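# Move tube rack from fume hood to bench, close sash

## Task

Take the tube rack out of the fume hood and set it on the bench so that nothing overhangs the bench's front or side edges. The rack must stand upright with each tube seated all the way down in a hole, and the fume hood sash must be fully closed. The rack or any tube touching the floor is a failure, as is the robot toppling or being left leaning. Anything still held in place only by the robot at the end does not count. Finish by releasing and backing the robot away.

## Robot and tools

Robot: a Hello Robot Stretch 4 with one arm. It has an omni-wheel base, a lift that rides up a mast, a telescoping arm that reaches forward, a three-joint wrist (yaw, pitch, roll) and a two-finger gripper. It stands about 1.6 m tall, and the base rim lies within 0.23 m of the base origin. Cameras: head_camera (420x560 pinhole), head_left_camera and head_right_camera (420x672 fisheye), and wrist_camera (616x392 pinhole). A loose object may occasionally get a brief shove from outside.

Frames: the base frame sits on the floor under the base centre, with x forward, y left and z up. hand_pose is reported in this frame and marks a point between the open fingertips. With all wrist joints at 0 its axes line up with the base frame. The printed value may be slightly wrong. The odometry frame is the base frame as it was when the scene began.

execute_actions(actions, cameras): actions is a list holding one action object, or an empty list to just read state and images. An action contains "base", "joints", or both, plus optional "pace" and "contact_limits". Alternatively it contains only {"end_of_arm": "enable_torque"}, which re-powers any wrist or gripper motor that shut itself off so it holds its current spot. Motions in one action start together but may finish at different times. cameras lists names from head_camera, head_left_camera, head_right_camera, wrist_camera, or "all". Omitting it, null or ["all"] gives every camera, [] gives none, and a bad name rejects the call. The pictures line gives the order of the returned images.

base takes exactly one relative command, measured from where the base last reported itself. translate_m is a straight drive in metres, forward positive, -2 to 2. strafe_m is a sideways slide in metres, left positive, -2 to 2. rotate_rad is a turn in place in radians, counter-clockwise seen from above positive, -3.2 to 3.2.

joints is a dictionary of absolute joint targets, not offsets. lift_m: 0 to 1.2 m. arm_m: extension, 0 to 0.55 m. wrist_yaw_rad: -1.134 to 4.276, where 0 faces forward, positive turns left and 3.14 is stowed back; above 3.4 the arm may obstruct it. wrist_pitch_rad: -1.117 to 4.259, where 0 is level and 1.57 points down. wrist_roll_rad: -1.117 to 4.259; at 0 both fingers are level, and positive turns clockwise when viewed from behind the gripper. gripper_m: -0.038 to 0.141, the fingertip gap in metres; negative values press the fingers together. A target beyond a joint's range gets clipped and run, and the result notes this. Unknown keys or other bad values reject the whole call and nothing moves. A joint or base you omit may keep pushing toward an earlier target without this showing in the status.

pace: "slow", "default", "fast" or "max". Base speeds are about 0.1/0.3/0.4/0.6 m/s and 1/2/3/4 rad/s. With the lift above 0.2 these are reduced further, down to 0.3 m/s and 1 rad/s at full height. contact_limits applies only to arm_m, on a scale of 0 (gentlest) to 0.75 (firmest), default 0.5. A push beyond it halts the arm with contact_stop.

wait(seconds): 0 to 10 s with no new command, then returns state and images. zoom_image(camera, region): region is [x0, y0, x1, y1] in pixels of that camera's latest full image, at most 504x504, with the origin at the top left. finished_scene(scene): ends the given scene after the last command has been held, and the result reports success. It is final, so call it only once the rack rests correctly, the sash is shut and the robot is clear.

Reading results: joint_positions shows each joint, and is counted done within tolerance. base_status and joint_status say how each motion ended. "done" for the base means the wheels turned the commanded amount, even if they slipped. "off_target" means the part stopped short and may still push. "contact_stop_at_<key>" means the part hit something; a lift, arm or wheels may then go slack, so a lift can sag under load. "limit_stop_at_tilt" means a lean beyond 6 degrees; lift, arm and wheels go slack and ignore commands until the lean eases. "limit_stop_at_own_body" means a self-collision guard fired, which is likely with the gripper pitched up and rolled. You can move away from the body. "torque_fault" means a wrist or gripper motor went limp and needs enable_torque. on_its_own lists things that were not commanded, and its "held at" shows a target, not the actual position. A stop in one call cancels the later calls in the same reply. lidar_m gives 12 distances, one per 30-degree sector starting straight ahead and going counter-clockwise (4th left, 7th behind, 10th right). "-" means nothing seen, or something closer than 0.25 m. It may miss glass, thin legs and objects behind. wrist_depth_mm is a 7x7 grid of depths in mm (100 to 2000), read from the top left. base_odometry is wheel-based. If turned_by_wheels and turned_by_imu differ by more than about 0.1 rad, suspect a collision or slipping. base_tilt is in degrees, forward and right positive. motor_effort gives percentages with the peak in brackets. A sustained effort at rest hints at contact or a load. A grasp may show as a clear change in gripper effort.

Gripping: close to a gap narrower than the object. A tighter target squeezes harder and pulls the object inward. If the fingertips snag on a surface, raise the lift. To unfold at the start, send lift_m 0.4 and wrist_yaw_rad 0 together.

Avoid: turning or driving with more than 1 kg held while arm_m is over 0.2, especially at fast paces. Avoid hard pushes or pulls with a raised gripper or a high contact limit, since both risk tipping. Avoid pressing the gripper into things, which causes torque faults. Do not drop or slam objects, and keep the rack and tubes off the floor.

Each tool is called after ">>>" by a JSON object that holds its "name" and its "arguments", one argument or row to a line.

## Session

>>> {"name": "execute_actions", "arguments": {
  "actions": []
}}

Scene clock: 0.00 s.
base_odometry: x=+0.000 y=+0.000 heading=+0.000 (m, m, rad; odometry frame)
turned_by_wheels: +0.000 (rad since the last result)
turned_by_imu: +0.000 (rad since the last result)
base_tilt: forward=-0.3 right=-0.4 (deg)
lidar_m: 1.00 0.96 1.05 1.45 2.30 2.41 1.93 1.90 2.73 1.22 1.16 1.24
base_status: not commanded
joint_positions: lift_m=+0.135 arm_m=+0.000 wrist_yaw_rad=+3.223 wrist_pitch_rad=+0.011 wrist_roll_rad=+0.010 gripper_m=+0.057
joint_status: not commanded
motor_effort: lift_m=+18 arm_m=-1 wrist_yaw_rad=-1 wrist_pitch_rad=-4 wrist_roll_rad=+2 gripper_m=-2 wheel_0=+0 wheel_1=+0 wheel_2=+0 (%)
hand_pose: x=-0.1240 y=+0.0638 z=+0.3103 quat_wxyz=(-0.040, -0.006, +0.005, +0.999) (m; base frame)
wrist_depth_mm: - - 169 - - - - / - - 134 - - - - / - 108 133 - - - - / - 132 162 - - - - / 208 1708 1983 - - - - / 219 1078 195 1138 991 1255 1255 / 220 707 759 124 741 831 842
pictures: head_camera, head_left_camera, head_right_camera, wrist_camera
Images, in order (width x height): head_camera 420x560, head_left_camera 420x672, head_right_camera 420x672, wrist_camera 616x392.

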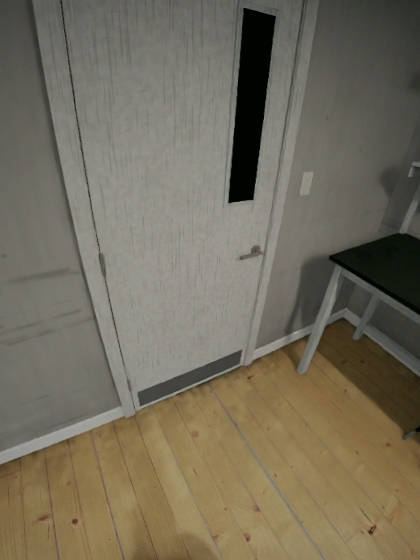

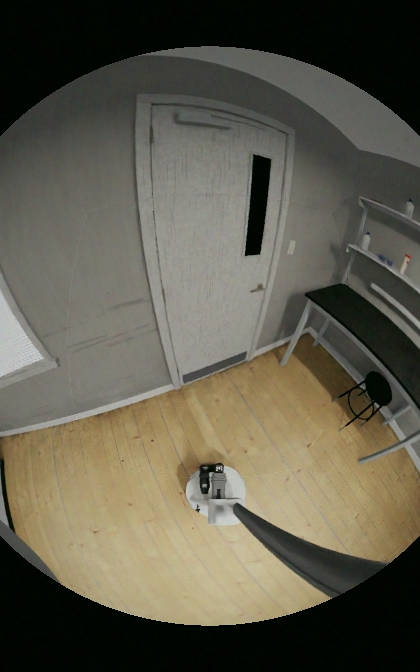

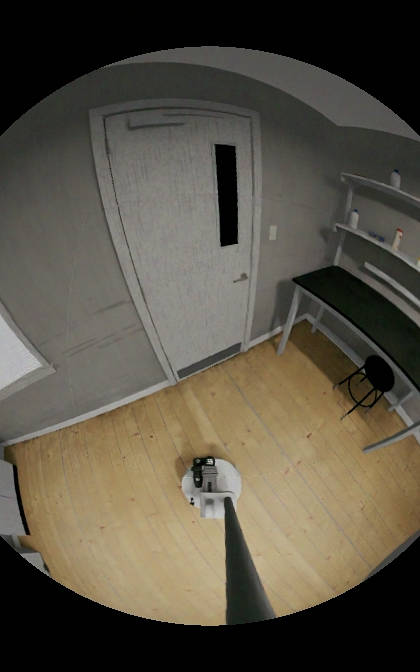

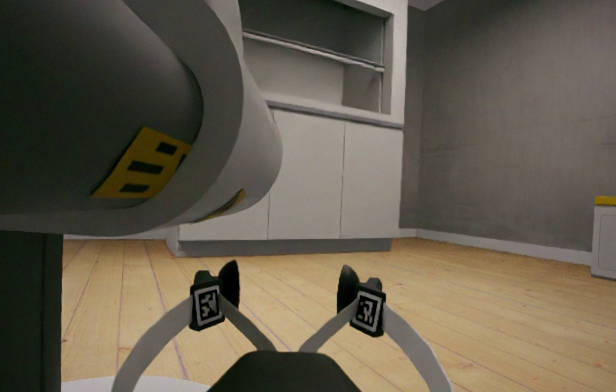

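>>> {"name": "execute_actions", "arguments": {
  "actions": [
    {"base":{"rotate_rad":-2.75},"joints":{"lift_m":0.4,"wrist_yaw_rad":0}}
  ]
}}

Scene clock: 3.03 s.
base_odometry: x=+0.000 y=+0.000 heading=-2.750 (m, m, rad; odometry frame)
turned_by_wheels: -2.750 (rad since the last result)
turned_by_imu: -2.798 (rad since the last result)
base_tilt: forward=-0.3 right=-0.5 (deg)
lidar_m: 1.91 2.78 1.29 1.18 1.19 1.06 0.98 1.01 1.25 2.28 2.33 2.01
base_status: done
joint_positions: lift_m=+0.400 arm_m=+0.000 wrist_yaw_rad=+0.000 wrist_pitch_rad=+0.011 wrist_roll_rad=+0.010 gripper_m=+0.057
joint_status: all done
motor_effort: lift_m=+20(20) arm_m=-1(1) wrist_yaw_rad=-1(5) wrist_pitch_rad=-5(4) wrist_roll_rad=+0(0) gripper_m=-3(2) wheel_0=+1(7) wheel_1=+1(9) wheel_2=+3(9) (%)
hand_pose: x=+0.4591 y=-0.0873 z=+0.5749 quat_wxyz=(+1.000, +0.005, +0.005, +0.000) (m; base frame)
wrist_depth_mm: - - - - - - - / - - - - - - - / - - - 1618 1708 1808 - / - - - 1661 1708 1808 - / - - - 1661 1708 1756 - / 1661 1808 195 1708 1708 1756 - / 1205 1182 1281 123 1255 1397 1397
pictures: head_camera, head_left_camera, head_right_camera, wrist_camera
Images, in order (width x height): head_camera 420x560, head_left_camera 420x672, head_right_camera 420x672, wrist_camera 616x392.

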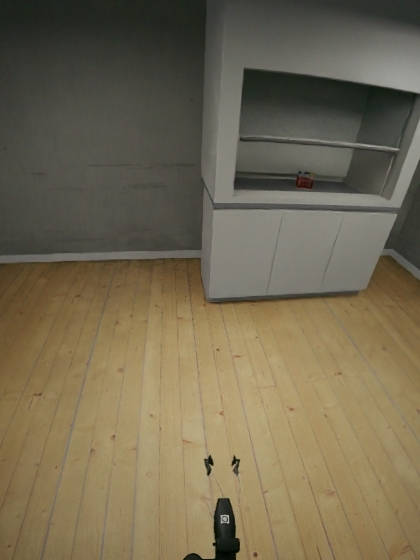

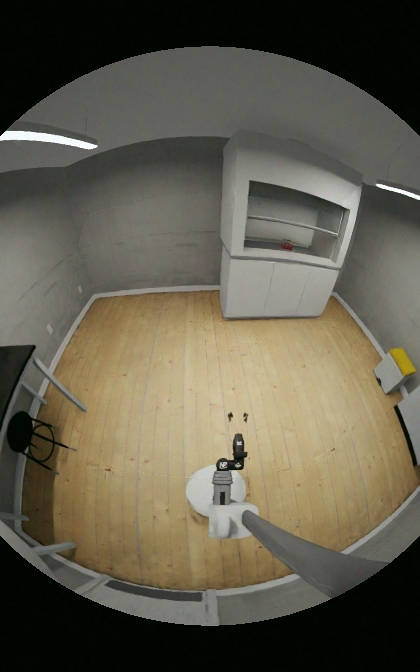

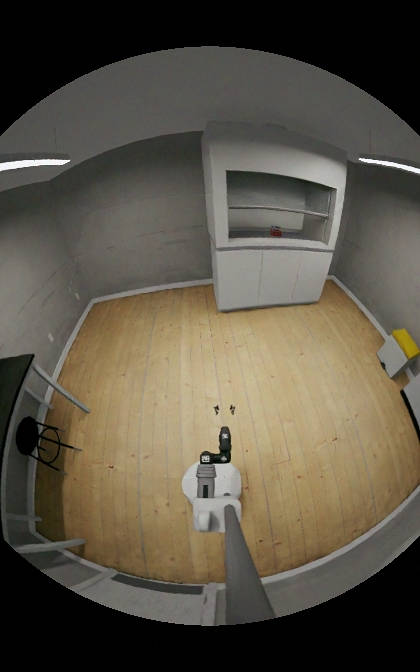

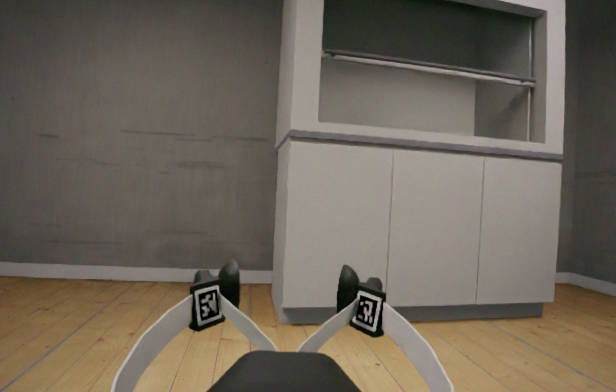

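>>> {"name": "execute_actions", "arguments": {
  "actions": []
}}

Scene clock: 4.40 s.
base_odometry: x=+0.000 y=+0.000 heading=-2.750 (m, m, rad; odometry frame)
turned_by_wheels: +0.000 (rad since the last result)
turned_by_imu: +0.001 (rad since the last result)
base_tilt: forward=-0.3 right=-0.4 (deg)
lidar_m: 1.90 2.79 1.28 1.18 1.19 1.08 0.98 1.01 1.24 2.30 2.33 2.03
base_status: done
joint_positions: lift_m=+0.400 arm_m=+0.000 wrist_yaw_rad=+0.000 wrist_pitch_rad=+0.011 wrist_roll_rad=+0.010 gripper_m=+0.057
joint_status: all done
motor_effort: lift_m=+20(20) arm_m=-1(1) wrist_yaw_rad=-2(5) wrist_pitch_rad=-5(4) wrist_roll_rad=+1(0) gripper_m=-3(2) wheel_0=+1(7) wheel_1=+1(9) wheel_2=+3(9) (%)
hand_pose: x=+0.4591 y=-0.0873 z=+0.5749 quat_wxyz=(+1.000, +0.005, +0.005, +0.000) (m; base frame)
wrist_depth_mm: - - - - - - - / - - - - - - - / - - - 1661 1756 1808 - / - - - 1618 1708 1756 - / - - - 1661 1708 1756 - / 1756 1808 195 1661 1708 1808 - / 1205 1182 1281 124 1255 1366 1397
pictures: head_camera, head_left_camera, head_right_camera, wrist_camera
Images, in order (width x height): head_camera 420x560, head_left_camera 420x672, head_right_camera 420x672, wrist_camera 616x392.

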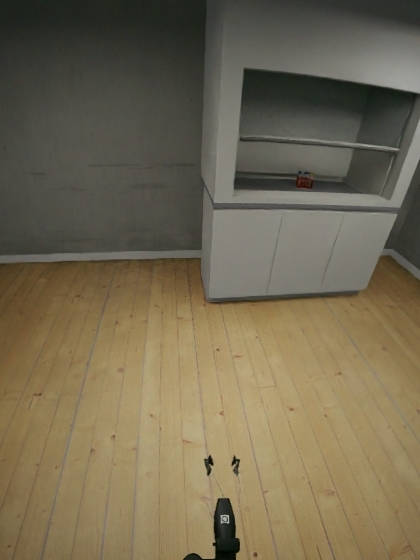

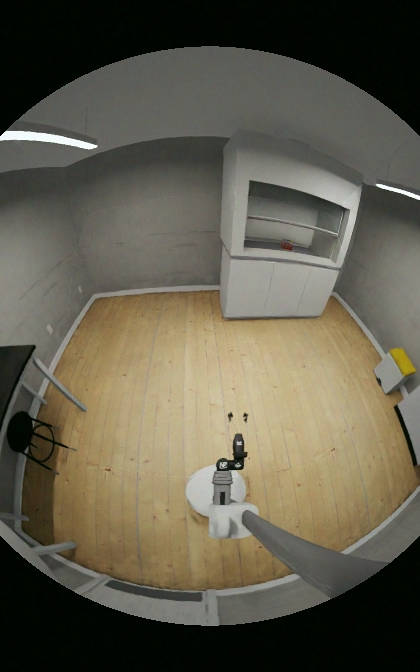

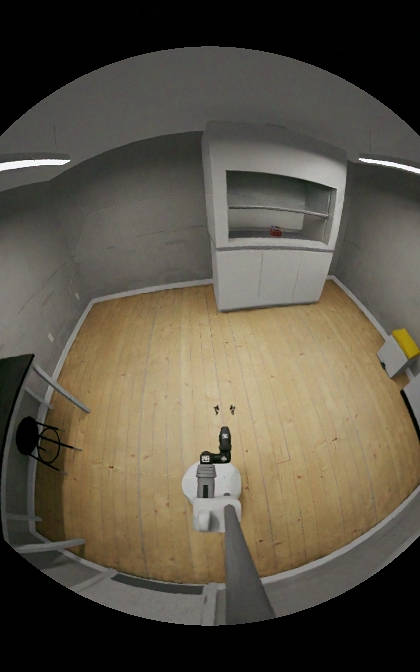

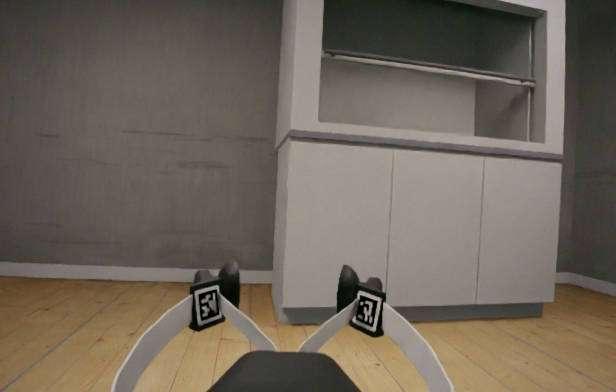

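>>> {"name": "execute_actions", "arguments": {
  "actions": [
    {"base":{"strafe_m":-0.68},"joints":{"lift_m":0.2},"pace":"fast"}
  ],
  "cameras": []
}}

>>> {"name": "execute_actions", "arguments": {
  "actions": [
    {"base":{"translate_m":1.1},"joints":{"lift_m":0.9,"gripper_m":0.141},"pace":"fast"}
  ],
  "cameras": ["head_camera","wrist_camera"]
}}

Scene clock: 8.27 s.
base_odometry: x=-0.260 y=+0.628 heading=-2.750 (m, m, rad; odometry frame)
turned_by_wheels: +0.000 (rad since the last result)
turned_by_imu: +0.000 (rad since the last result)
base_tilt: forward=-0.3 right=-0.4 (deg)
lidar_m: 1.93 1.97 2.01 1.86 1.49 1.00 0.86 0.90 1.19 1.61 1.66 2.10
base_status: done
joint_positions: lift_m=+0.200 arm_m=+0.000 wrist_yaw_rad=+0.000 wrist_pitch_rad=+0.011 wrist_roll_rad=+0.010 gripper_m=+0.057
joint_status: all done
motor_effort: lift_m=+17(20) arm_m=-1(1) wrist_yaw_rad=-2(2) wrist_pitch_rad=-5(3) wrist_roll_rad=+0(1) gripper_m=-2(2) wheel_0=-2(13) wheel_1=+2(15) wheel_2=+0(6) (%)
hand_pose: x=+0.4591 y=-0.0874 z=+0.3752 quat_wxyz=(+1.000, +0.005, +0.005, +0.000) (m; base frame)
wrist_depth_mm: - - - - - - - / - - 1661 1756 1863 - - / - - 1576 1661 1808 - - / - - 1661 1756 1808 - - / - 1661 1661 1756 1863 - - / 1182 1229 195 1336 1182 1464 1430 / 831 831 878 124 866 960 976
pictures: none
No camera images: the call's "cameras" was empty. Leave "cameras" out to get every camera's image.

Scene clock: 12.30 s.
base_odometry: x=-1.276 y=+0.208 heading=-2.749 (m, m, rad; odometry frame)
turned_by_wheels: +0.000 (rad since the last result)
turned_by_imu: +0.004 (rad since the last result)
base_tilt: forward=-0.3 right=-0.5 (deg)
lidar_m: 0.85 0.87 2.24 2.06 2.01 2.17 2.00 2.04 1.72 1.51 1.97 0.94
base_status: done
joint_positions: lift_m=+0.900 arm_m=+0.000 wrist_yaw_rad=+0.000 wrist_pitch_rad=+0.011 wrist_roll_rad=+0.010 gripper_m=+0.141
joint_status: all done
motor_effort: lift_m=+20(20) arm_m=-1(1) wrist_yaw_rad=-1(1) wrist_pitch_rad=-5(6) wrist_roll_rad=+0(1) gripper_m=+0(2) wheel_0=+2(6) wheel_1=+0(9) wheel_2=+1(12) (%)
hand_pose: x=+0.4591 y=-0.0874 z=+1.0749 quat_wxyz=(+1.000, +0.005, +0.005, +0.000) (m; base frame)
wrist_depth_mm: 842 1182 1229 1255 1308 1205 891 / 741 1060 1229 1255 1366 1118 878 / 831 1182 1229 1308 1336 1118 866 / 854 1182 1255 1308 1366 1160 891 / 759 1060 1160 1118 1366 1078 842 / 585 208 627 647 217 715 750 / 580 609 627 125 683 723 759
pictures: head_camera, wrist_camera
Images, in order (width x height): head_camera 420x560, wrist_camera 616x392.

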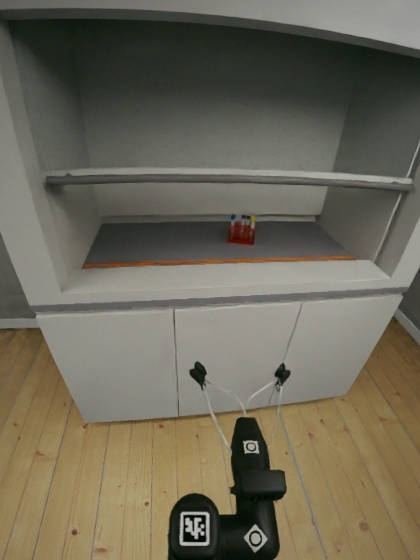

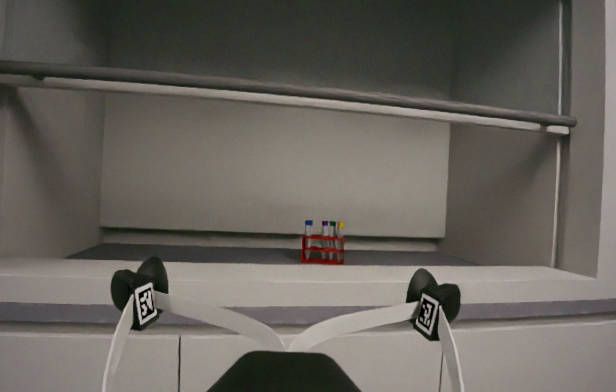

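>>> {"name": "execute_actions", "arguments": {
  "actions": [
    {"base":{"rotate_rad":0.17}}
  ],
  "cameras": ["head_camera","wrist_camera"]
}}

Scene clock: 13.40 s.
base_odometry: x=-1.276 y=+0.208 heading=-2.580 (m, m, rad; odometry frame)
turned_by_wheels: +0.169 (rad since the last result)
turned_by_imu: +0.173 (rad since the last result)
base_tilt: forward=-0.4 right=-0.7 (deg)
lidar_m: 0.84 0.91 2.63 2.01 2.08 2.10 2.02 2.02 1.53 1.51 1.18 0.87
base_status: done
joint_positions: lift_m=+0.900 arm_m=+0.000 wrist_yaw_rad=+0.000 wrist_pitch_rad=+0.011 wrist_roll_rad=+0.010 gripper_m=+0.141
joint_status: not commanded
motor_effort: lift_m=+20(20) arm_m=+0(1) wrist_yaw_rad=-1(1) wrist_pitch_rad=-4(7) wrist_roll_rad=+0(0) gripper_m=+3(1) wheel_0=-3(7) wheel_1=-1(8) wheel_2=-3(11) (%)
hand_pose: x=+0.4591 y=-0.0874 z=+1.0749 quat_wxyz=(+1.000, +0.005, +0.005, +0.000) (m; base frame)
wrist_depth_mm: 621 842 1229 1255 1255 1255 1138 / 621 750 1255 1255 1255 1255 1098 / 621 854 1255 1255 1255 1255 1078 / 621 878 1255 1281 1255 1255 1118 / 627 778 1182 1255 1078 1281 1042 / 627 207 627 634 216 634 634 / 627 621 627 125 634 634 634
pictures: head_camera, wrist_camera
Images, in order (width x height): head_camera 420x560, wrist_camera 616x392.

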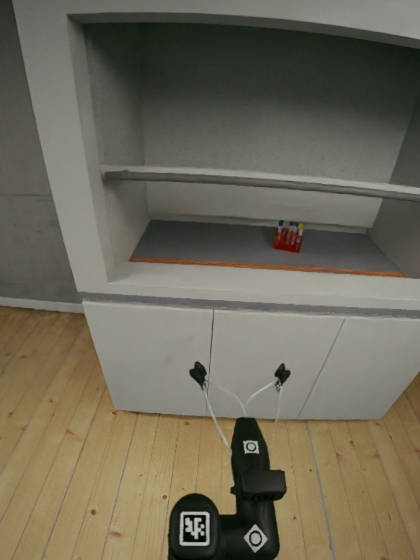

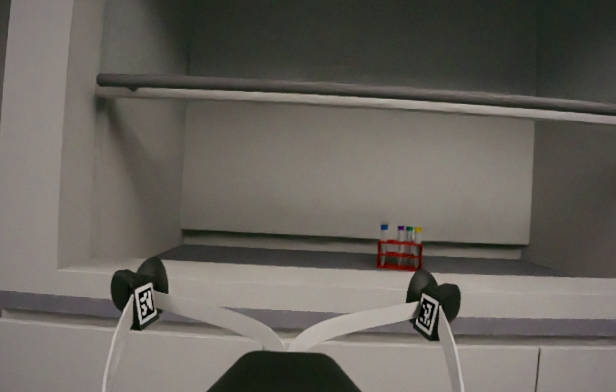

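>>> {"name": "execute_actions", "arguments": {
  "actions": [
    {"base":{"strafe_m":-0.3},"joints":{"lift_m":0.93},"pace":"fast"}
  ],
  "cameras": []
}}

>>> {"name": "execute_actions", "arguments": {
  "actions": [
    {"base":{"translate_m":0.3},"joints":{"wrist_pitch_rad":0.25}}
  ],
  "cameras": ["head_camera","wrist_camera"]
}}

>>> {"name": "zoom_image", "arguments": {
  "camera": "wrist_camera",
  "region": [200,80,420,220]
}}

Scene clock: 15.80 s.
base_odometry: x=-1.436 y=+0.462 heading=-2.580 (m, m, rad; odometry frame)
turned_by_wheels: +0.000 (rad since the last result)
turned_by_imu: +0.000 (rad since the last result)
base_tilt: forward=-0.3 right=-0.3 (deg)
lidar_m: 0.82 0.89 2.59 2.31 2.45 2.11 2.03 1.63 1.23 1.22 1.78 0.86
base_status: done
joint_positions: lift_m=+0.930 arm_m=+0.000 wrist_yaw_rad=+0.000 wrist_pitch_rad=+0.011 wrist_roll_rad=+0.010 gripper_m=+0.141
joint_status: all done
motor_effort: lift_m=+20(22) arm_m=-1(1) wrist_yaw_rad=-1(1) wrist_pitch_rad=-4(5) wrist_roll_rad=+2(1) gripper_m=+1(1) wheel_0=-2(10) wheel_1=+0(11) wheel_2=+0(2) (%)
hand_pose: x=+0.4591 y=-0.0874 z=+1.1049 quat_wxyz=(+1.000, +0.005, +0.005, +0.000) (m; base frame)
wrist_depth_mm: 976 1205 1229 1255 1255 1060 741 / 891 1255 1205 1229 1205 991 741 / 991 1229 1229 1229 1229 960 683 / 1008 1229 1255 1229 1255 1042 741 / 976 1205 1255 1160 1255 991 723 / 609 207 615 609 216 621 640 / 609 615 615 125 615 615 621
pictures: none
No camera images: the call's "cameras" was empty. Leave "cameras" out to get every camera's image.

Scene clock: 18.27 s.
base_odometry: x=-1.690 y=+0.302 heading=-2.580 (m, m, rad; odometry frame)
turned_by_wheels: +0.000 (rad since the last result)
turned_by_imu: +0.002 (rad since the last result)
base_tilt: forward=-0.4 right=-0.5 (deg)
lidar_m: 0.53 0.56 0.83 2.38 2.44 2.39 2.35 1.66 1.32 1.68 0.73 0.55
base_status: done
joint_positions: lift_m=+0.930 arm_m=+0.000 wrist_yaw_rad=+0.000 wrist_pitch_rad=+0.252 wrist_roll_rad=+0.010 gripper_m=+0.141
joint_status: all done
motor_effort: lift_m=+20(20) arm_m=-1(1) wrist_yaw_rad=-1(1) wrist_pitch_rad=-3(5) wrist_roll_rad=+1(0) gripper_m=+2(2) wheel_0=+4(5) wheel_1=+3(7) wheel_2=-3(15) (%)
hand_pose: x=+0.4500 y=-0.0874 z=+1.0362 quat_wxyz=(+0.992, +0.005, +0.126, -0.001) (m; base frame)
wrist_depth_mm: 878 866 866 878 854 866 750 / 878 891 904 904 904 904 750 / 917 931 931 904 917 917 741 / 750 788 831 768 946 917 732 / 387 402 424 436 455 469 488 / 342 207 336 340 216 342 345 / 362 359 351 125 355 351 353
pictures: head_camera, wrist_camera
Images, in order (width x height): head_camera 420x560, wrist_camera 616x392.

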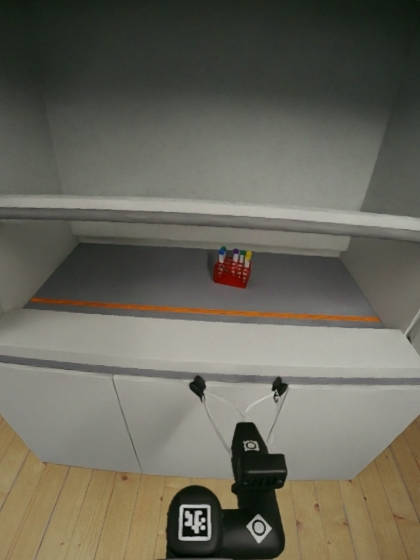

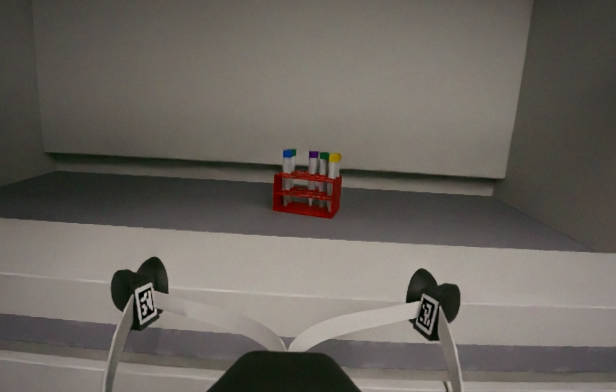

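Region (200, 80, 420, 220) of wrist_camera's 616x392 image, scaled by 2.291; it fills the top 321 rows of this view, and the rest is white.

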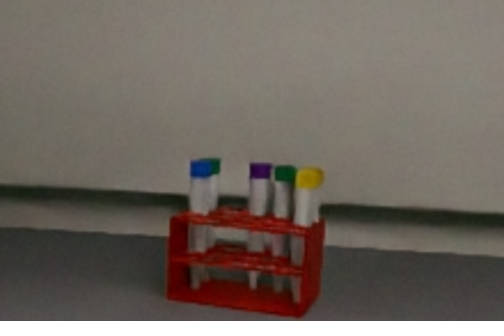

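>>> {"name": "execute_actions", "arguments": {
  "actions": [
    {"base":{"strafe_m":0.16}}
  ],
  "cameras": []
}}

>>> {"name": "execute_actions", "arguments": {
  "actions": [
    {"base":{"translate_m":0.15}}
  ],
  "cameras": []
}}

>>> {"name": "execute_actions", "arguments": {
  "actions": [
    {"base":{"rotate_rad":-0.27},"joints":{"wrist_pitch_rad":0.4,"lift_m":0.96}}
  ],
  "cameras": ["head_camera","wrist_camera"]
}}

Scene clock: 21.20 s.
base_odometry: x=-1.605 y=+0.167 heading=-2.580 (m, m, rad; odometry frame)
turned_by_wheels: +0.000 (rad since the last result)
turned_by_imu: +0.001 (rad since the last result)
base_tilt: forward=-0.3 right=-0.4 (deg)
lidar_m: 0.53 0.57 2.14 2.24 2.25 2.39 2.34 1.84 1.46 1.84 0.74 0.56
base_status: done
joint_positions: lift_m=+0.930 arm_m=+0.000 wrist_yaw_rad=+0.000 wrist_pitch_rad=+0.252 wrist_roll_rad=+0.010 gripper_m=+0.141
joint_status: not commanded
motor_effort: lift_m=+20(20) arm_m=-1(1) wrist_yaw_rad=+0(0) wrist_pitch_rad=-4(2) wrist_roll_rad=+1(2) gripper_m=+1(1) wheel_0=-2(12) wheel_1=+0(12) wheel_2=+0(2) (%)
hand_pose: x=+0.4500 y=-0.0874 z=+1.0362 quat_wxyz=(+0.992, +0.005, +0.126, -0.001) (m; base frame)
wrist_depth_mm: 750 891 866 878 866 866 854 / 750 917 904 917 904 891 891 / 750 946 946 946 931 917 931 / 707 778 842 891 788 960 891 / 387 404 421 436 459 469 484 / 353 206 345 349 217 351 355 / 373 370 364 125 366 362 364
pictures: none
No camera images: the call's "cameras" was empty. Leave "cameras" out to get every camera's image.

Scene clock: 23.03 s.
base_odometry: x=-1.731 y=+0.087 heading=-2.580 (m, m, rad; odometry frame)
turned_by_wheels: +0.000 (rad since the last result)
turned_by_imu: +0.001 (rad since the last result)
base_tilt: forward=-0.3 right=-0.5 (deg)
lidar_m: 0.38 0.42 0.61 2.43 2.24 2.57 2.49 1.88 1.53 1.84 0.54 0.38
base_status: done
joint_positions: lift_m=+0.930 arm_m=+0.000 wrist_yaw_rad=+0.000 wrist_pitch_rad=+0.252 wrist_roll_rad=+0.010 gripper_m=+0.141
joint_status: not commanded
motor_effort: lift_m=+20(20) arm_m=-1(1) wrist_yaw_rad=+0(1) wrist_pitch_rad=-3(4) wrist_roll_rad=+0(1) gripper_m=-1(1) wheel_0=+2(7) wheel_1=+3(7) wheel_2=-3(8) (%)
hand_pose: x=+0.4500 y=-0.0874 z=+1.0362 quat_wxyz=(+0.992, +0.005, +0.126, -0.001) (m; base frame)
wrist_depth_mm: 732 741 732 732 741 732 732 / 741 768 768 768 768 759 768 / 741 788 788 788 788 788 798 / 691 788 842 809 634 820 831 / 488 517 535 549 574 591 615 / 287 207 294 317 217 314 334 / 231 236 241 125 252 254 268
pictures: none
No camera images: the call's "cameras" was empty. Leave "cameras" out to get every camera's image.

Scene clock: 24.10 s.
base_odometry: x=-1.731 y=+0.087 heading=-2.849 (m, m, rad; odometry frame)
turned_by_wheels: -0.269 (rad since the last result)
turned_by_imu: -0.274 (rad since the last result)
base_tilt: forward=-0.4 right=-0.4 (deg)
lidar_m: 0.39 0.39 0.48 2.83 2.24 2.55 2.47 2.47 1.57 1.52 0.77 0.47
base_status: done
joint_positions: lift_m=+0.960 arm_m=+0.000 wrist_yaw_rad=+0.000 wrist_pitch_rad=+0.402 wrist_roll_rad=+0.010 gripper_m=+0.141
joint_status: all done
motor_effort: lift_m=+21(23) arm_m=+0(1) wrist_yaw_rad=+0(0) wrist_pitch_rad=-4(8) wrist_roll_rad=+1(1) gripper_m=+1(1) wheel_0=+2(6) wheel_1=+2(7) wheel_2=+5(9) (%)
hand_pose: x=+0.4362 y=-0.0874 z=+1.0252 quat_wxyz=(+0.980, +0.005, +0.200, -0.001) (m; base frame)
wrist_depth_mm: 661 699 732 759 820 831 647 / 683 732 778 820 866 854 647 / 750 788 809 842 917 854 661 / 544 569 585 615 627 661 640 / 327 340 351 362 370 384 392 / 262 208 267 283 216 303 327 / 220 230 241 125 289 319 368
pictures: head_camera, wrist_camera
Images, in order (width x height): head_camera 420x560, wrist_camera 616x392.

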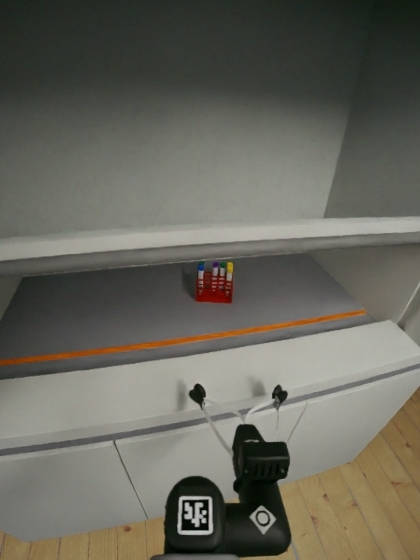

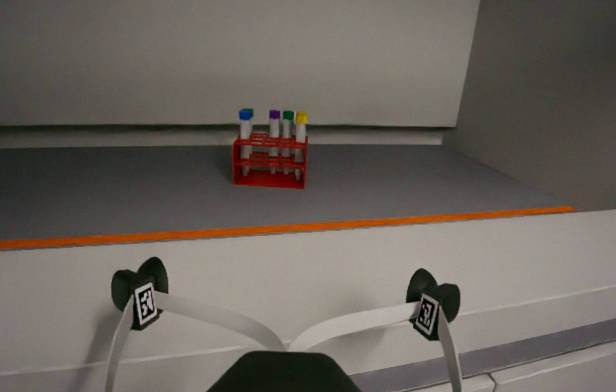

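>>> {"name": "execute_actions", "arguments": {
  "actions": [
    {"base":{"strafe_m":0.036},"joints":{"wrist_pitch_rad":0.7,"lift_m":1.06},"pace":"default"}
  ],
  "cameras": []
}}

>>> {"name": "execute_actions", "arguments": {
  "actions": [
    {"joints":{"arm_m":0.3},"contact_limits":{"arm_m":0.3}}
  ],
  "cameras": ["head_camera","wrist_camera"]
}}

Scene clock: 29.13 s.
base_odometry: x=-1.721 y=+0.053 heading=-2.849 (m, m, rad; odometry frame)
turned_by_wheels: +0.000 (rad since the last result)
turned_by_imu: +0.002 (rad since the last result)
base_tilt: forward=-0.3 right=-0.5 (deg)
lidar_m: 0.39 0.39 0.48 2.85 2.21 2.55 2.47 2.49 1.60 1.57 0.73 0.45
base_status: done
joint_positions: lift_m=+1.060 arm_m=+0.000 wrist_yaw_rad=+0.000 wrist_pitch_rad=+0.701 wrist_roll_rad=+0.010 gripper_m=+0.141
joint_status: all done
motor_effort: lift_m=+21(23) arm_m=-1(1) wrist_yaw_rad=-1(1) wrist_pitch_rad=-2(8) wrist_roll_rad=+1(0) gripper_m=+1(2) wheel_0=-2(7) wheel_1=+1(9) wheel_2=+0(3) (%)
hand_pose: x=+0.3910 y=-0.0874 z=+1.0519 quat_wxyz=(+0.939, +0.005, +0.344, -0.002) (m; base frame)
wrist_depth_mm: 668 707 750 768 831 854 683 / 691 715 732 676 798 820 699 / 544 559 580 591 615 634 654 / 449 459 404 413 421 436 445 / 327 332 342 349 357 366 389 / 283 207 303 319 216 421 477 / 286 309 334 125 452 525 640
pictures: none
No camera images: the call's "cameras" was empty. Leave "cameras" out to get every camera's image.

Scene clock: 31.03 s.
base_odometry: x=-1.721 y=+0.053 heading=-2.849 (m, m, rad; odometry frame)
turned_by_wheels: +0.000 (rad since the last result)
turned_by_imu: +0.012 (rad since the last result)
base_tilt: forward=-0.3 right=-0.5 (deg)
lidar_m: 0.38 0.39 0.48 2.83 2.21 2.53 2.47 2.49 1.60 1.58 0.74 0.44
base_status: not commanded
joint_positions: lift_m=+1.060 arm_m=+0.259 wrist_yaw_rad=+0.000 wrist_pitch_rad=+0.702 wrist_roll_rad=+0.010 gripper_m=+0.141
joint_status: arm_m contact_stop (moved +0.259 of +0.300)
on_its_own: arm_m is slack since a contact_stop (your +0.300 is given up)
motor_effort: lift_m=+18(21) arm_m=+0(16) wrist_yaw_rad=-1(5) wrist_pitch_rad=-2(6) wrist_roll_rad=+1(0) gripper_m=+0(1) wheel_0=-1(3) wheel_1=+0(8) wheel_2=+0(8) (%)
contact_limits: arm_m 0.3
hand_pose: x=+0.6504 y=-0.0874 z=+1.0520 quat_wxyz=(+0.939, +0.005, +0.344, -0.002) (m; base frame)
wrist_depth_mm: 469 496 517 539 569 615 615 / 508 535 569 591 640 683 661 / 544 559 569 439 609 634 634 / 449 459 469 455 496 508 525 / 379 387 402 407 418 424 433 / 334 207 340 353 216 355 368 / 296 300 304 125 315 319 327
pictures: head_camera, wrist_camera
Images, in order (width x height): head_camera 420x560, wrist_camera 616x392.

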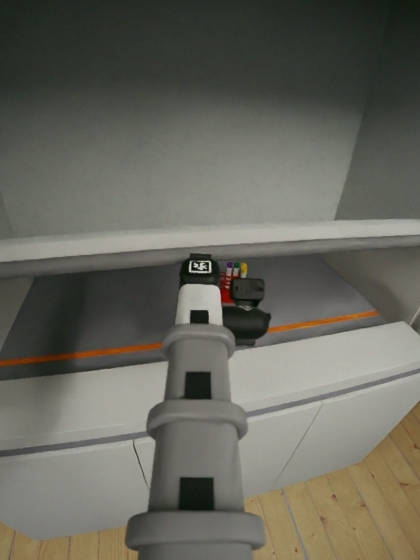

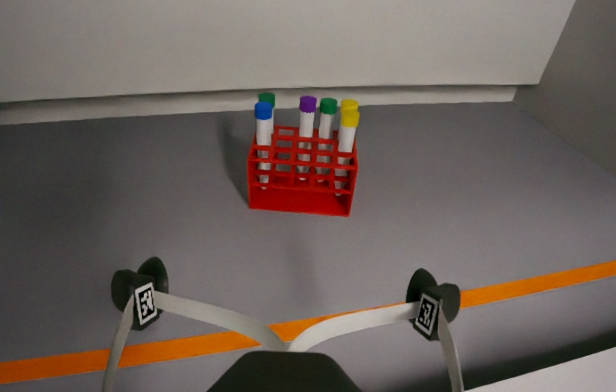

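>>> {"name": "execute_actions", "arguments": {
  "actions": [
    {"joints":{"arm_m":0.24,"lift_m":1.02,"wrist_yaw_rad":-0.05},"pace":"slow"}
  ],
  "cameras": []
}}

>>> {"name": "execute_actions", "arguments": {
  "actions": [
    {"joints":{"arm_m":0.33},"contact_limits":{"arm_m":0.2},"pace":"slow"}
  ],
  "cameras": ["head_camera","wrist_camera"]
}}

Scene clock: 33.03 s.
base_odometry: x=-1.721 y=+0.053 heading=-2.849 (m, m, rad; odometry frame)
turned_by_wheels: +0.000 (rad since the last result)
turned_by_imu: +0.001 (rad since the last result)
base_tilt: forward=-0.3 right=-0.3 (deg)
lidar_m: 0.38 0.38 0.47 2.83 2.20 2.54 2.48 2.50 1.60 1.57 0.73 0.45
base_status: not commanded
joint_positions: lift_m=+1.020 arm_m=+0.241 wrist_yaw_rad=-0.050 wrist_pitch_rad=+0.702 wrist_roll_rad=+0.010 gripper_m=+0.141
joint_status: all done
motor_effort: lift_m=+16(13) arm_m=-5(7) wrist_yaw_rad=-2(3) wrist_pitch_rad=-3(2) wrist_roll_rad=+1(0) gripper_m=+1(0) wheel_0=-1(1) wheel_1=+0(0) wheel_2=+0(1) (%)
hand_pose: x=+0.6276 y=-0.0982 z=+1.0122 quat_wxyz=(+0.939, +0.013, +0.344, -0.025) (m; base frame)
wrist_depth_mm: 480 504 539 574 615 661 621 / 554 580 609 449 691 707 640 / 477 488 477 459 530 554 574 / 394 404 410 421 433 442 459 / 332 340 347 355 364 375 377 / 290 207 296 307 216 309 267 / 258 262 266 125 229 231 236
pictures: none
No camera images: the call's "cameras" was empty. Leave "cameras" out to get every camera's image.

Scene clock: 35.20 s.
base_odometry: x=-1.721 y=+0.053 heading=-2.849 (m, m, rad; odometry frame)
turned_by_wheels: +0.000 (rad since the last result)
turned_by_imu: +0.001 (rad since the last result)
base_tilt: forward=-0.3 right=-0.4 (deg)
lidar_m: 0.39 0.39 0.49 2.84 2.19 2.53 2.46 2.49 1.60 1.56 0.75 0.44
base_status: not commanded
joint_positions: lift_m=+1.020 arm_m=+0.329 wrist_yaw_rad=-0.050 wrist_pitch_rad=+0.702 wrist_roll_rad=+0.010 gripper_m=+0.141
joint_status: all done
motor_effort: lift_m=+16(16) arm_m=+5(5) wrist_yaw_rad=-1(2) wrist_pitch_rad=-3(4) wrist_roll_rad=+0(0) gripper_m=+1(2) wheel_0=-1(1) wheel_1=-1(0) wheel_2=+0(1) (%)
contact_limits: arm_m 0.2
hand_pose: x=+0.7156 y=-0.0982 z=+1.0122 quat_wxyz=(+0.939, +0.013, +0.344, -0.025) (m; base frame)
wrist_depth_mm: 407 436 459 488 525 564 585 / 445 477 500 521 615 668 615 / 473 484 477 368 530 549 569 / 392 402 392 384 430 439 455 / 330 338 349 353 362 368 375 / 290 207 296 306 216 309 320 / 256 262 265 125 274 278 287
pictures: head_camera, wrist_camera
Images, in order (width x height): head_camera 420x560, wrist_camera 616x392.

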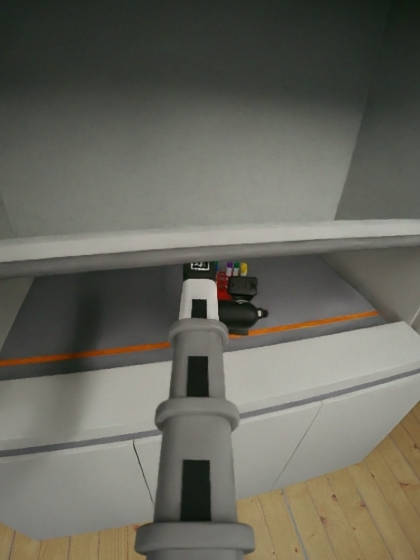

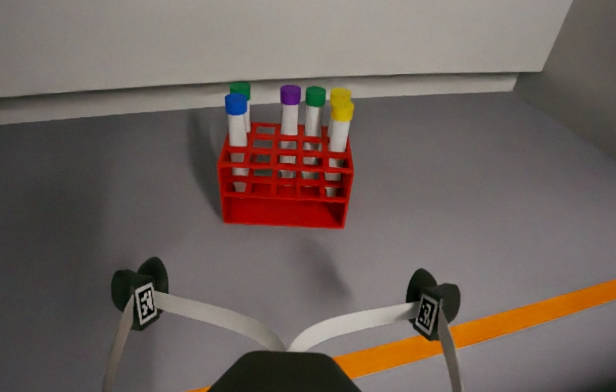

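>>> {"name": "execute_actions", "arguments": {
  "actions": [
    {"joints":{"arm_m":0.45,"lift_m":0.975,"wrist_yaw_rad":-0.035},"contact_limits":{"arm_m":0.2},"pace":"slow"}
  ],
  "cameras": ["wrist_camera"]
}}

Scene clock: 38.27 s.
base_odometry: x=-1.721 y=+0.053 heading=-2.849 (m, m, rad; odometry frame)
turned_by_wheels: +0.000 (rad since the last result)
turned_by_imu: +0.001 (rad since the last result)
base_tilt: forward=-0.3 right=-0.5 (deg)
lidar_m: 0.39 0.38 0.48 2.83 2.20 2.51 2.49 2.48 1.62 1.57 0.75 0.43
base_status: not commanded
joint_positions: lift_m=+0.975 arm_m=+0.449 wrist_yaw_rad=-0.035 wrist_pitch_rad=+0.702 wrist_roll_rad=+0.010 gripper_m=+0.141
joint_status: all done
motor_effort: lift_m=+16(16) arm_m=+6(5) wrist_yaw_rad=+0(1) wrist_pitch_rad=-4(4) wrist_roll_rad=+1(0) gripper_m=+0(1) wheel_0=-1(1) wheel_1=+0(0) wheel_2=+0(1) (%)
contact_limits: arm_m 0.2
hand_pose: x=+0.8370 y=-0.0951 z=+0.9672 quat_wxyz=(+0.939, +0.011, +0.344, -0.018) (m; base frame)
wrist_depth_mm: 314 332 351 373 397 427 449 / 342 364 382 404 480 530 554 / 394 404 379 256 413 462 477 / 325 334 240 254 336 370 379 / 277 285 271 254 285 309 315 / 241 207 248 256 216 259 268 / 214 218 221 125 229 232 236
pictures: wrist_camera
Images, in order (width x height): wrist_camera 616x392.

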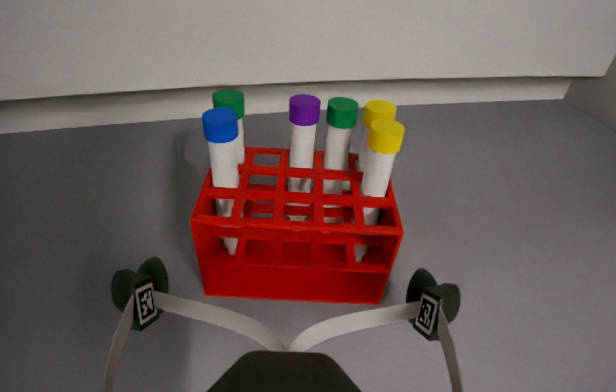

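>>> {"name": "execute_actions", "arguments": {
  "actions": [
    {"joints":{"arm_m":0.49,"lift_m":0.96,"wrist_yaw_rad":-0.06},"contact_limits":{"arm_m":0.2},"pace":"slow"}
  ],
  "cameras": ["wrist_camera"]
}}

Scene clock: 40.00 s.
base_odometry: x=-1.721 y=+0.053 heading=-2.849 (m, m, rad; odometry frame)
turned_by_wheels: +0.000 (rad since the last result)
turned_by_imu: +0.001 (rad since the last result)
base_tilt: forward=-0.2 right=-0.4 (deg)
lidar_m: 0.38 0.37 0.48 2.84 2.21 2.54 2.46 2.50 1.60 1.58 0.73 0.45
base_status: not commanded
joint_positions: lift_m=+0.960 arm_m=+0.489 wrist_yaw_rad=-0.060 wrist_pitch_rad=+0.702 wrist_roll_rad=+0.010 gripper_m=+0.141
joint_status: all done
motor_effort: lift_m=+16(9) arm_m=+5(7) wrist_yaw_rad=-1(3) wrist_pitch_rad=-3(2) wrist_roll_rad=+1(1) gripper_m=+1(0) wheel_0=-1(1) wheel_1=+0(0) wheel_2=+0(0) (%)
contact_limits: arm_m 0.2
hand_pose: x=+0.8747 y=-0.1004 z=+0.9522 quat_wxyz=(+0.939, +0.015, +0.343, -0.030) (m; base frame)
wrist_depth_mm: 282 300 320 340 364 397 421 / 306 325 343 377 442 496 530 / 364 377 203 206 206 433 449 / 304 312 203 216 216 345 353 / 258 260 213 215 213 289 294 / 224 200 197 224 201 241 250 / 200 204 207 125 214 216 220
pictures: wrist_camera
Images, in order (width x height): wrist_camera 616x392.

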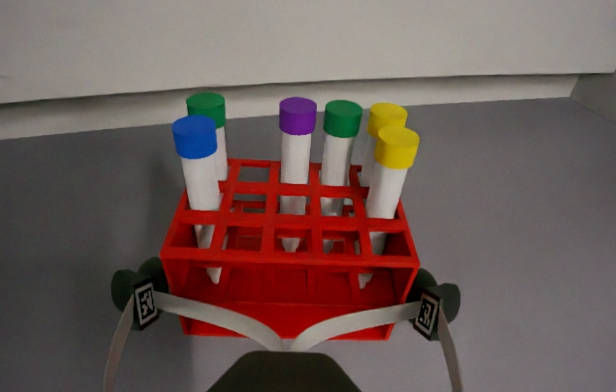

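>>> {"name": "execute_actions", "arguments": {
  "actions": [
    {"joints":{"arm_m":0.515,"lift_m":0.955},"contact_limits":{"arm_m":0.15},"pace":"slow"}
  ],
  "cameras": ["wrist_camera"]
}}

Scene clock: 41.43 s.
base_odometry: x=-1.721 y=+0.053 heading=-2.849 (m, m, rad; odometry frame)
turned_by_wheels: +0.000 (rad since the last result)
turned_by_imu: +0.001 (rad since the last result)
base_tilt: forward=-0.3 right=-0.4 (deg)
lidar_m: 0.38 0.38 0.49 2.85 2.22 2.54 2.50 2.50 1.63 1.59 0.73 0.46
base_status: not commanded
joint_positions: lift_m=+0.955 arm_m=+0.514 wrist_yaw_rad=-0.060 wrist_pitch_rad=+0.701 wrist_roll_rad=+0.010 gripper_m=+0.141
joint_status: all done
motor_effort: lift_m=+15(10) arm_m=+6(10) wrist_yaw_rad=+0(2) wrist_pitch_rad=-2(4) wrist_roll_rad=+2(1) gripper_m=+0(1) wheel_0=-1(1) wheel_1=+0(0) wheel_2=+1(0) (%)
contact_limits: arm_m 0.15
hand_pose: x=+0.8996 y=-0.1005 z=+0.9473 quat_wxyz=(+0.939, +0.015, +0.343, -0.030) (m; base frame)
wrist_depth_mm: 263 279 297 317 338 368 392 / 285 303 320 343 375 466 512 / 347 362 200 203 193 424 442 / 297 303 196 212 206 340 347 / 253 251 208 211 208 283 289 / 220 196 193 224 197 236 246 / 196 200 202 124 210 212 216
pictures: wrist_camera
Images, in order (width x height): wrist_camera 616x392.

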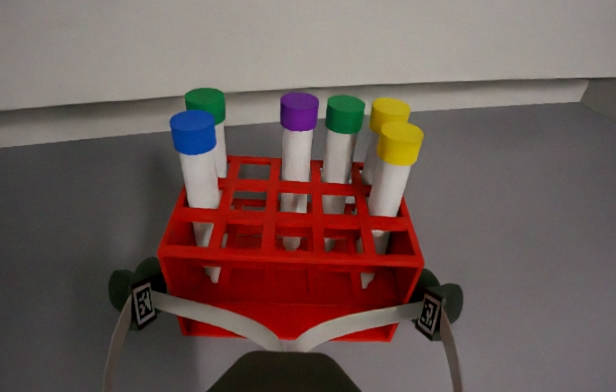

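>>> {"name": "execute_actions", "arguments": {
  "actions": [
    {"joints":{"gripper_m":0.07},"pace":"slow"}
  ],
  "cameras": ["wrist_camera"]
}}

Scene clock: 45.23 s.
base_odometry: x=-1.721 y=+0.053 heading=-2.849 (m, m, rad; odometry frame)
turned_by_wheels: +0.000 (rad since the last result)
turned_by_imu: +0.002 (rad since the last result)
base_tilt: forward=-0.2 right=-0.4 (deg)
lidar_m: 0.39 0.39 0.48 2.84 2.21 2.54 2.48 2.49 1.59 1.57 0.74 0.43
base_status: not commanded
joint_positions: lift_m=+0.955 arm_m=+0.514 wrist_yaw_rad=-0.060 wrist_pitch_rad=+0.703 wrist_roll_rad=+0.010 gripper_m=+0.071
joint_status: all done
motor_effort: lift_m=+16(16) arm_m=+5(6) wrist_yaw_rad=+0(0) wrist_pitch_rad=-5(5) wrist_roll_rad=+1(1) gripper_m=-25(25) wheel_0=-1(1) wheel_1=+0(0) wheel_2=+1(1) (%)
hand_pose: x=+0.8995 y=-0.1005 z=+0.9470 quat_wxyz=(+0.938, +0.015, +0.344, -0.030) (m; base frame)
wrist_depth_mm: 264 279 297 315 340 368 392 / 286 304 315 340 370 466 508 / 347 357 202 193 179 418 436 / 296 301 176 199 194 336 345 / 251 248 197 198 185 279 286 / 219 175 206 211 187 241 243 / 191 198 196 120 204 206 215
pictures: wrist_camera
Images, in order (width x height): wrist_camera 616x392.

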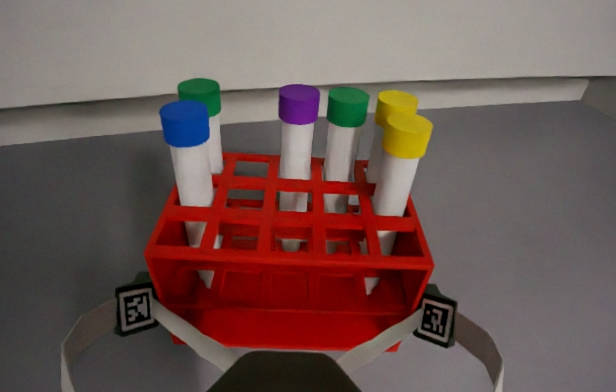

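>>> {"name": "execute_actions", "arguments": {
  "actions": [
    {"joints":{"lift_m":1.025},"pace":"slow"}
  ],
  "cameras": ["wrist_camera"]
}}

>>> {"name": "execute_actions", "arguments": {
  "actions": [
    {"joints":{"arm_m":0.36,"wrist_pitch_rad":0.6},"pace":"slow","contact_limits":{"arm_m":0.2}}
  ],
  "cameras": ["head_camera","wrist_camera"]
}}

Scene clock: 47.40 s.
base_odometry: x=-1.721 y=+0.053 heading=-2.849 (m, m, rad; odometry frame)
turned_by_wheels: +0.000 (rad since the last result)
turned_by_imu: +0.001 (rad since the last result)
base_tilt: forward=-0.3 right=-0.3 (deg)
lidar_m: 0.38 0.39 0.47 2.84 2.23 2.53 2.48 2.50 1.59 1.56 0.76 0.45
base_status: not commanded
joint_positions: lift_m=+1.025 arm_m=+0.514 wrist_yaw_rad=-0.060 wrist_pitch_rad=+0.703 wrist_roll_rad=+0.010 gripper_m=+0.071
joint_status: all done
motor_effort: lift_m=+21(30) arm_m=+5(5) wrist_yaw_rad=+0(0) wrist_pitch_rad=-5(6) wrist_roll_rad=+0(0) gripper_m=-26(25) wheel_0=-1(1) wheel_1=+0(0) wheel_2=+0(0) (%)
hand_pose: x=+0.8995 y=-0.1005 z=+1.0166 quat_wxyz=(+0.938, +0.015, +0.344, -0.030) (m; base frame)
wrist_depth_mm: 263 279 297 315 340 368 389 / 285 303 315 340 368 413 442 / 314 330 202 192 180 512 544 / 382 397 177 198 188 449 462 / 336 332 196 198 185 375 379 / 291 175 205 211 187 322 327 / 256 264 200 120 271 273 290
pictures: wrist_camera
Images, in order (width x height): wrist_camera 616x392.

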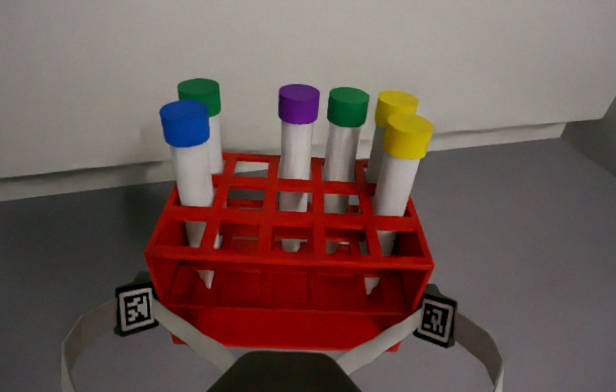

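Scene clock: 50.23 s.
base_odometry: x=-1.721 y=+0.053 heading=-2.849 (m, m, rad; odometry frame)
turned_by_wheels: +0.000 (rad since the last result)
turned_by_imu: +0.001 (rad since the last result)
base_tilt: forward=-0.3 right=-0.4 (deg)
lidar_m: 0.37 0.39 0.48 2.84 2.22 2.53 2.49 2.49 1.58 1.56 0.75 0.45
base_status: not commanded
joint_positions: lift_m=+1.025 arm_m=+0.361 wrist_yaw_rad=-0.060 wrist_pitch_rad=+0.603 wrist_roll_rad=+0.010 gripper_m=+0.071
joint_status: all done
motor_effort: lift_m=+21(22) arm_m=-5(6) wrist_yaw_rad=+0(0) wrist_pitch_rad=-10(12) wrist_roll_rad=+0(0) gripper_m=-25(26) wheel_0=-1(1) wheel_1=+0(0) wheel_2=+0(1) (%)
contact_limits: arm_m 0.2
hand_pose: x=+0.7637 y=-0.1015 z=+1.0393 quat_wxyz=(+0.954, +0.014, +0.297, -0.030) (m; base frame)
wrist_depth_mm: 377 399 424 452 488 525 559 / 404 427 449 480 525 574 597 / 439 469 209 190 179 661 615 / 462 466 177 198 188 525 544 / 377 373 196 198 176 427 436 / 320 175 206 210 187 355 359 / 277 287 200 119 294 296 310
pictures: head_camera, wrist_camera
Images, in order (width x height): head_camera 420x560, wrist_camera 616x392.

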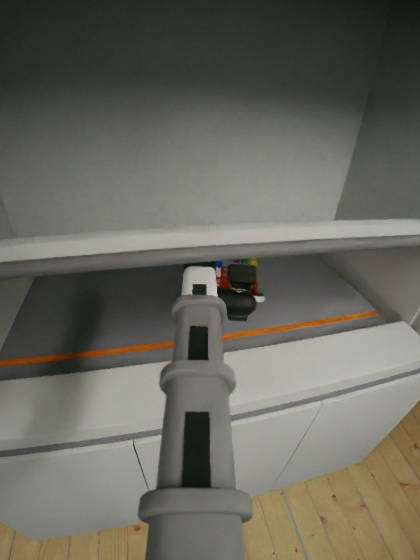

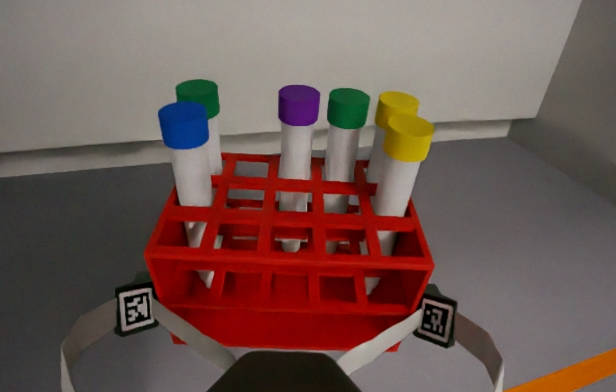

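>>> {"name": "execute_actions", "arguments": {
  "actions": [
    {"joints":{"arm_m":0.27,"wrist_pitch_rad":0.55,"lift_m":1.03},"pace":"slow","contact_limits":{"arm_m":0.2}}
  ],
  "cameras": ["head_camera","wrist_camera"]
}}

Scene clock: 52.73 s.
base_odometry: x=-1.721 y=+0.053 heading=-2.849 (m, m, rad; odometry frame)
turned_by_wheels: +0.000 (rad since the last result)
turned_by_imu: +0.000 (rad since the last result)
base_tilt: forward=-0.3 right=-0.5 (deg)
lidar_m: 0.38 0.39 0.47 2.84 2.24 2.54 2.47 2.49 1.59 1.57 0.74 0.44
base_status: not commanded
joint_positions: lift_m=+1.030 arm_m=+0.271 wrist_yaw_rad=-0.060 wrist_pitch_rad=+0.553 wrist_roll_rad=+0.010 gripper_m=+0.071
joint_status: all done
motor_effort: lift_m=+20(34) arm_m=-5(11) wrist_yaw_rad=+0(1) wrist_pitch_rad=-6(12) wrist_roll_rad=+1(1) gripper_m=-26(25) wheel_0=-2(2) wheel_1=+0(1) wheel_2=+2(4) (%)
contact_limits: arm_m 0.2
hand_pose: x=+0.6816 y=-0.1020 z=+1.0565 quat_wxyz=(+0.961, +0.013, +0.273, -0.030) (m; base frame)
wrist_depth_mm: 442 469 500 530 569 615 603 / 469 508 535 559 609 676 615 / 508 544 569 190 178 741 621 / 508 525 177 198 188 591 591 / 410 404 196 197 176 469 477 / 345 175 205 211 187 387 389 / 296 306 201 119 312 315 334
pictures: head_camera, wrist_camera
Images, in order (width x height): head_camera 420x560, wrist_camera 616x392.

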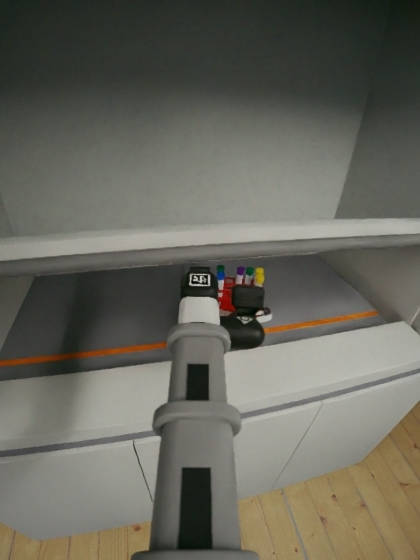

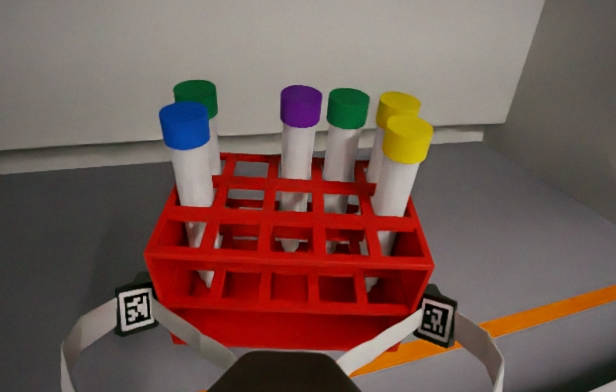

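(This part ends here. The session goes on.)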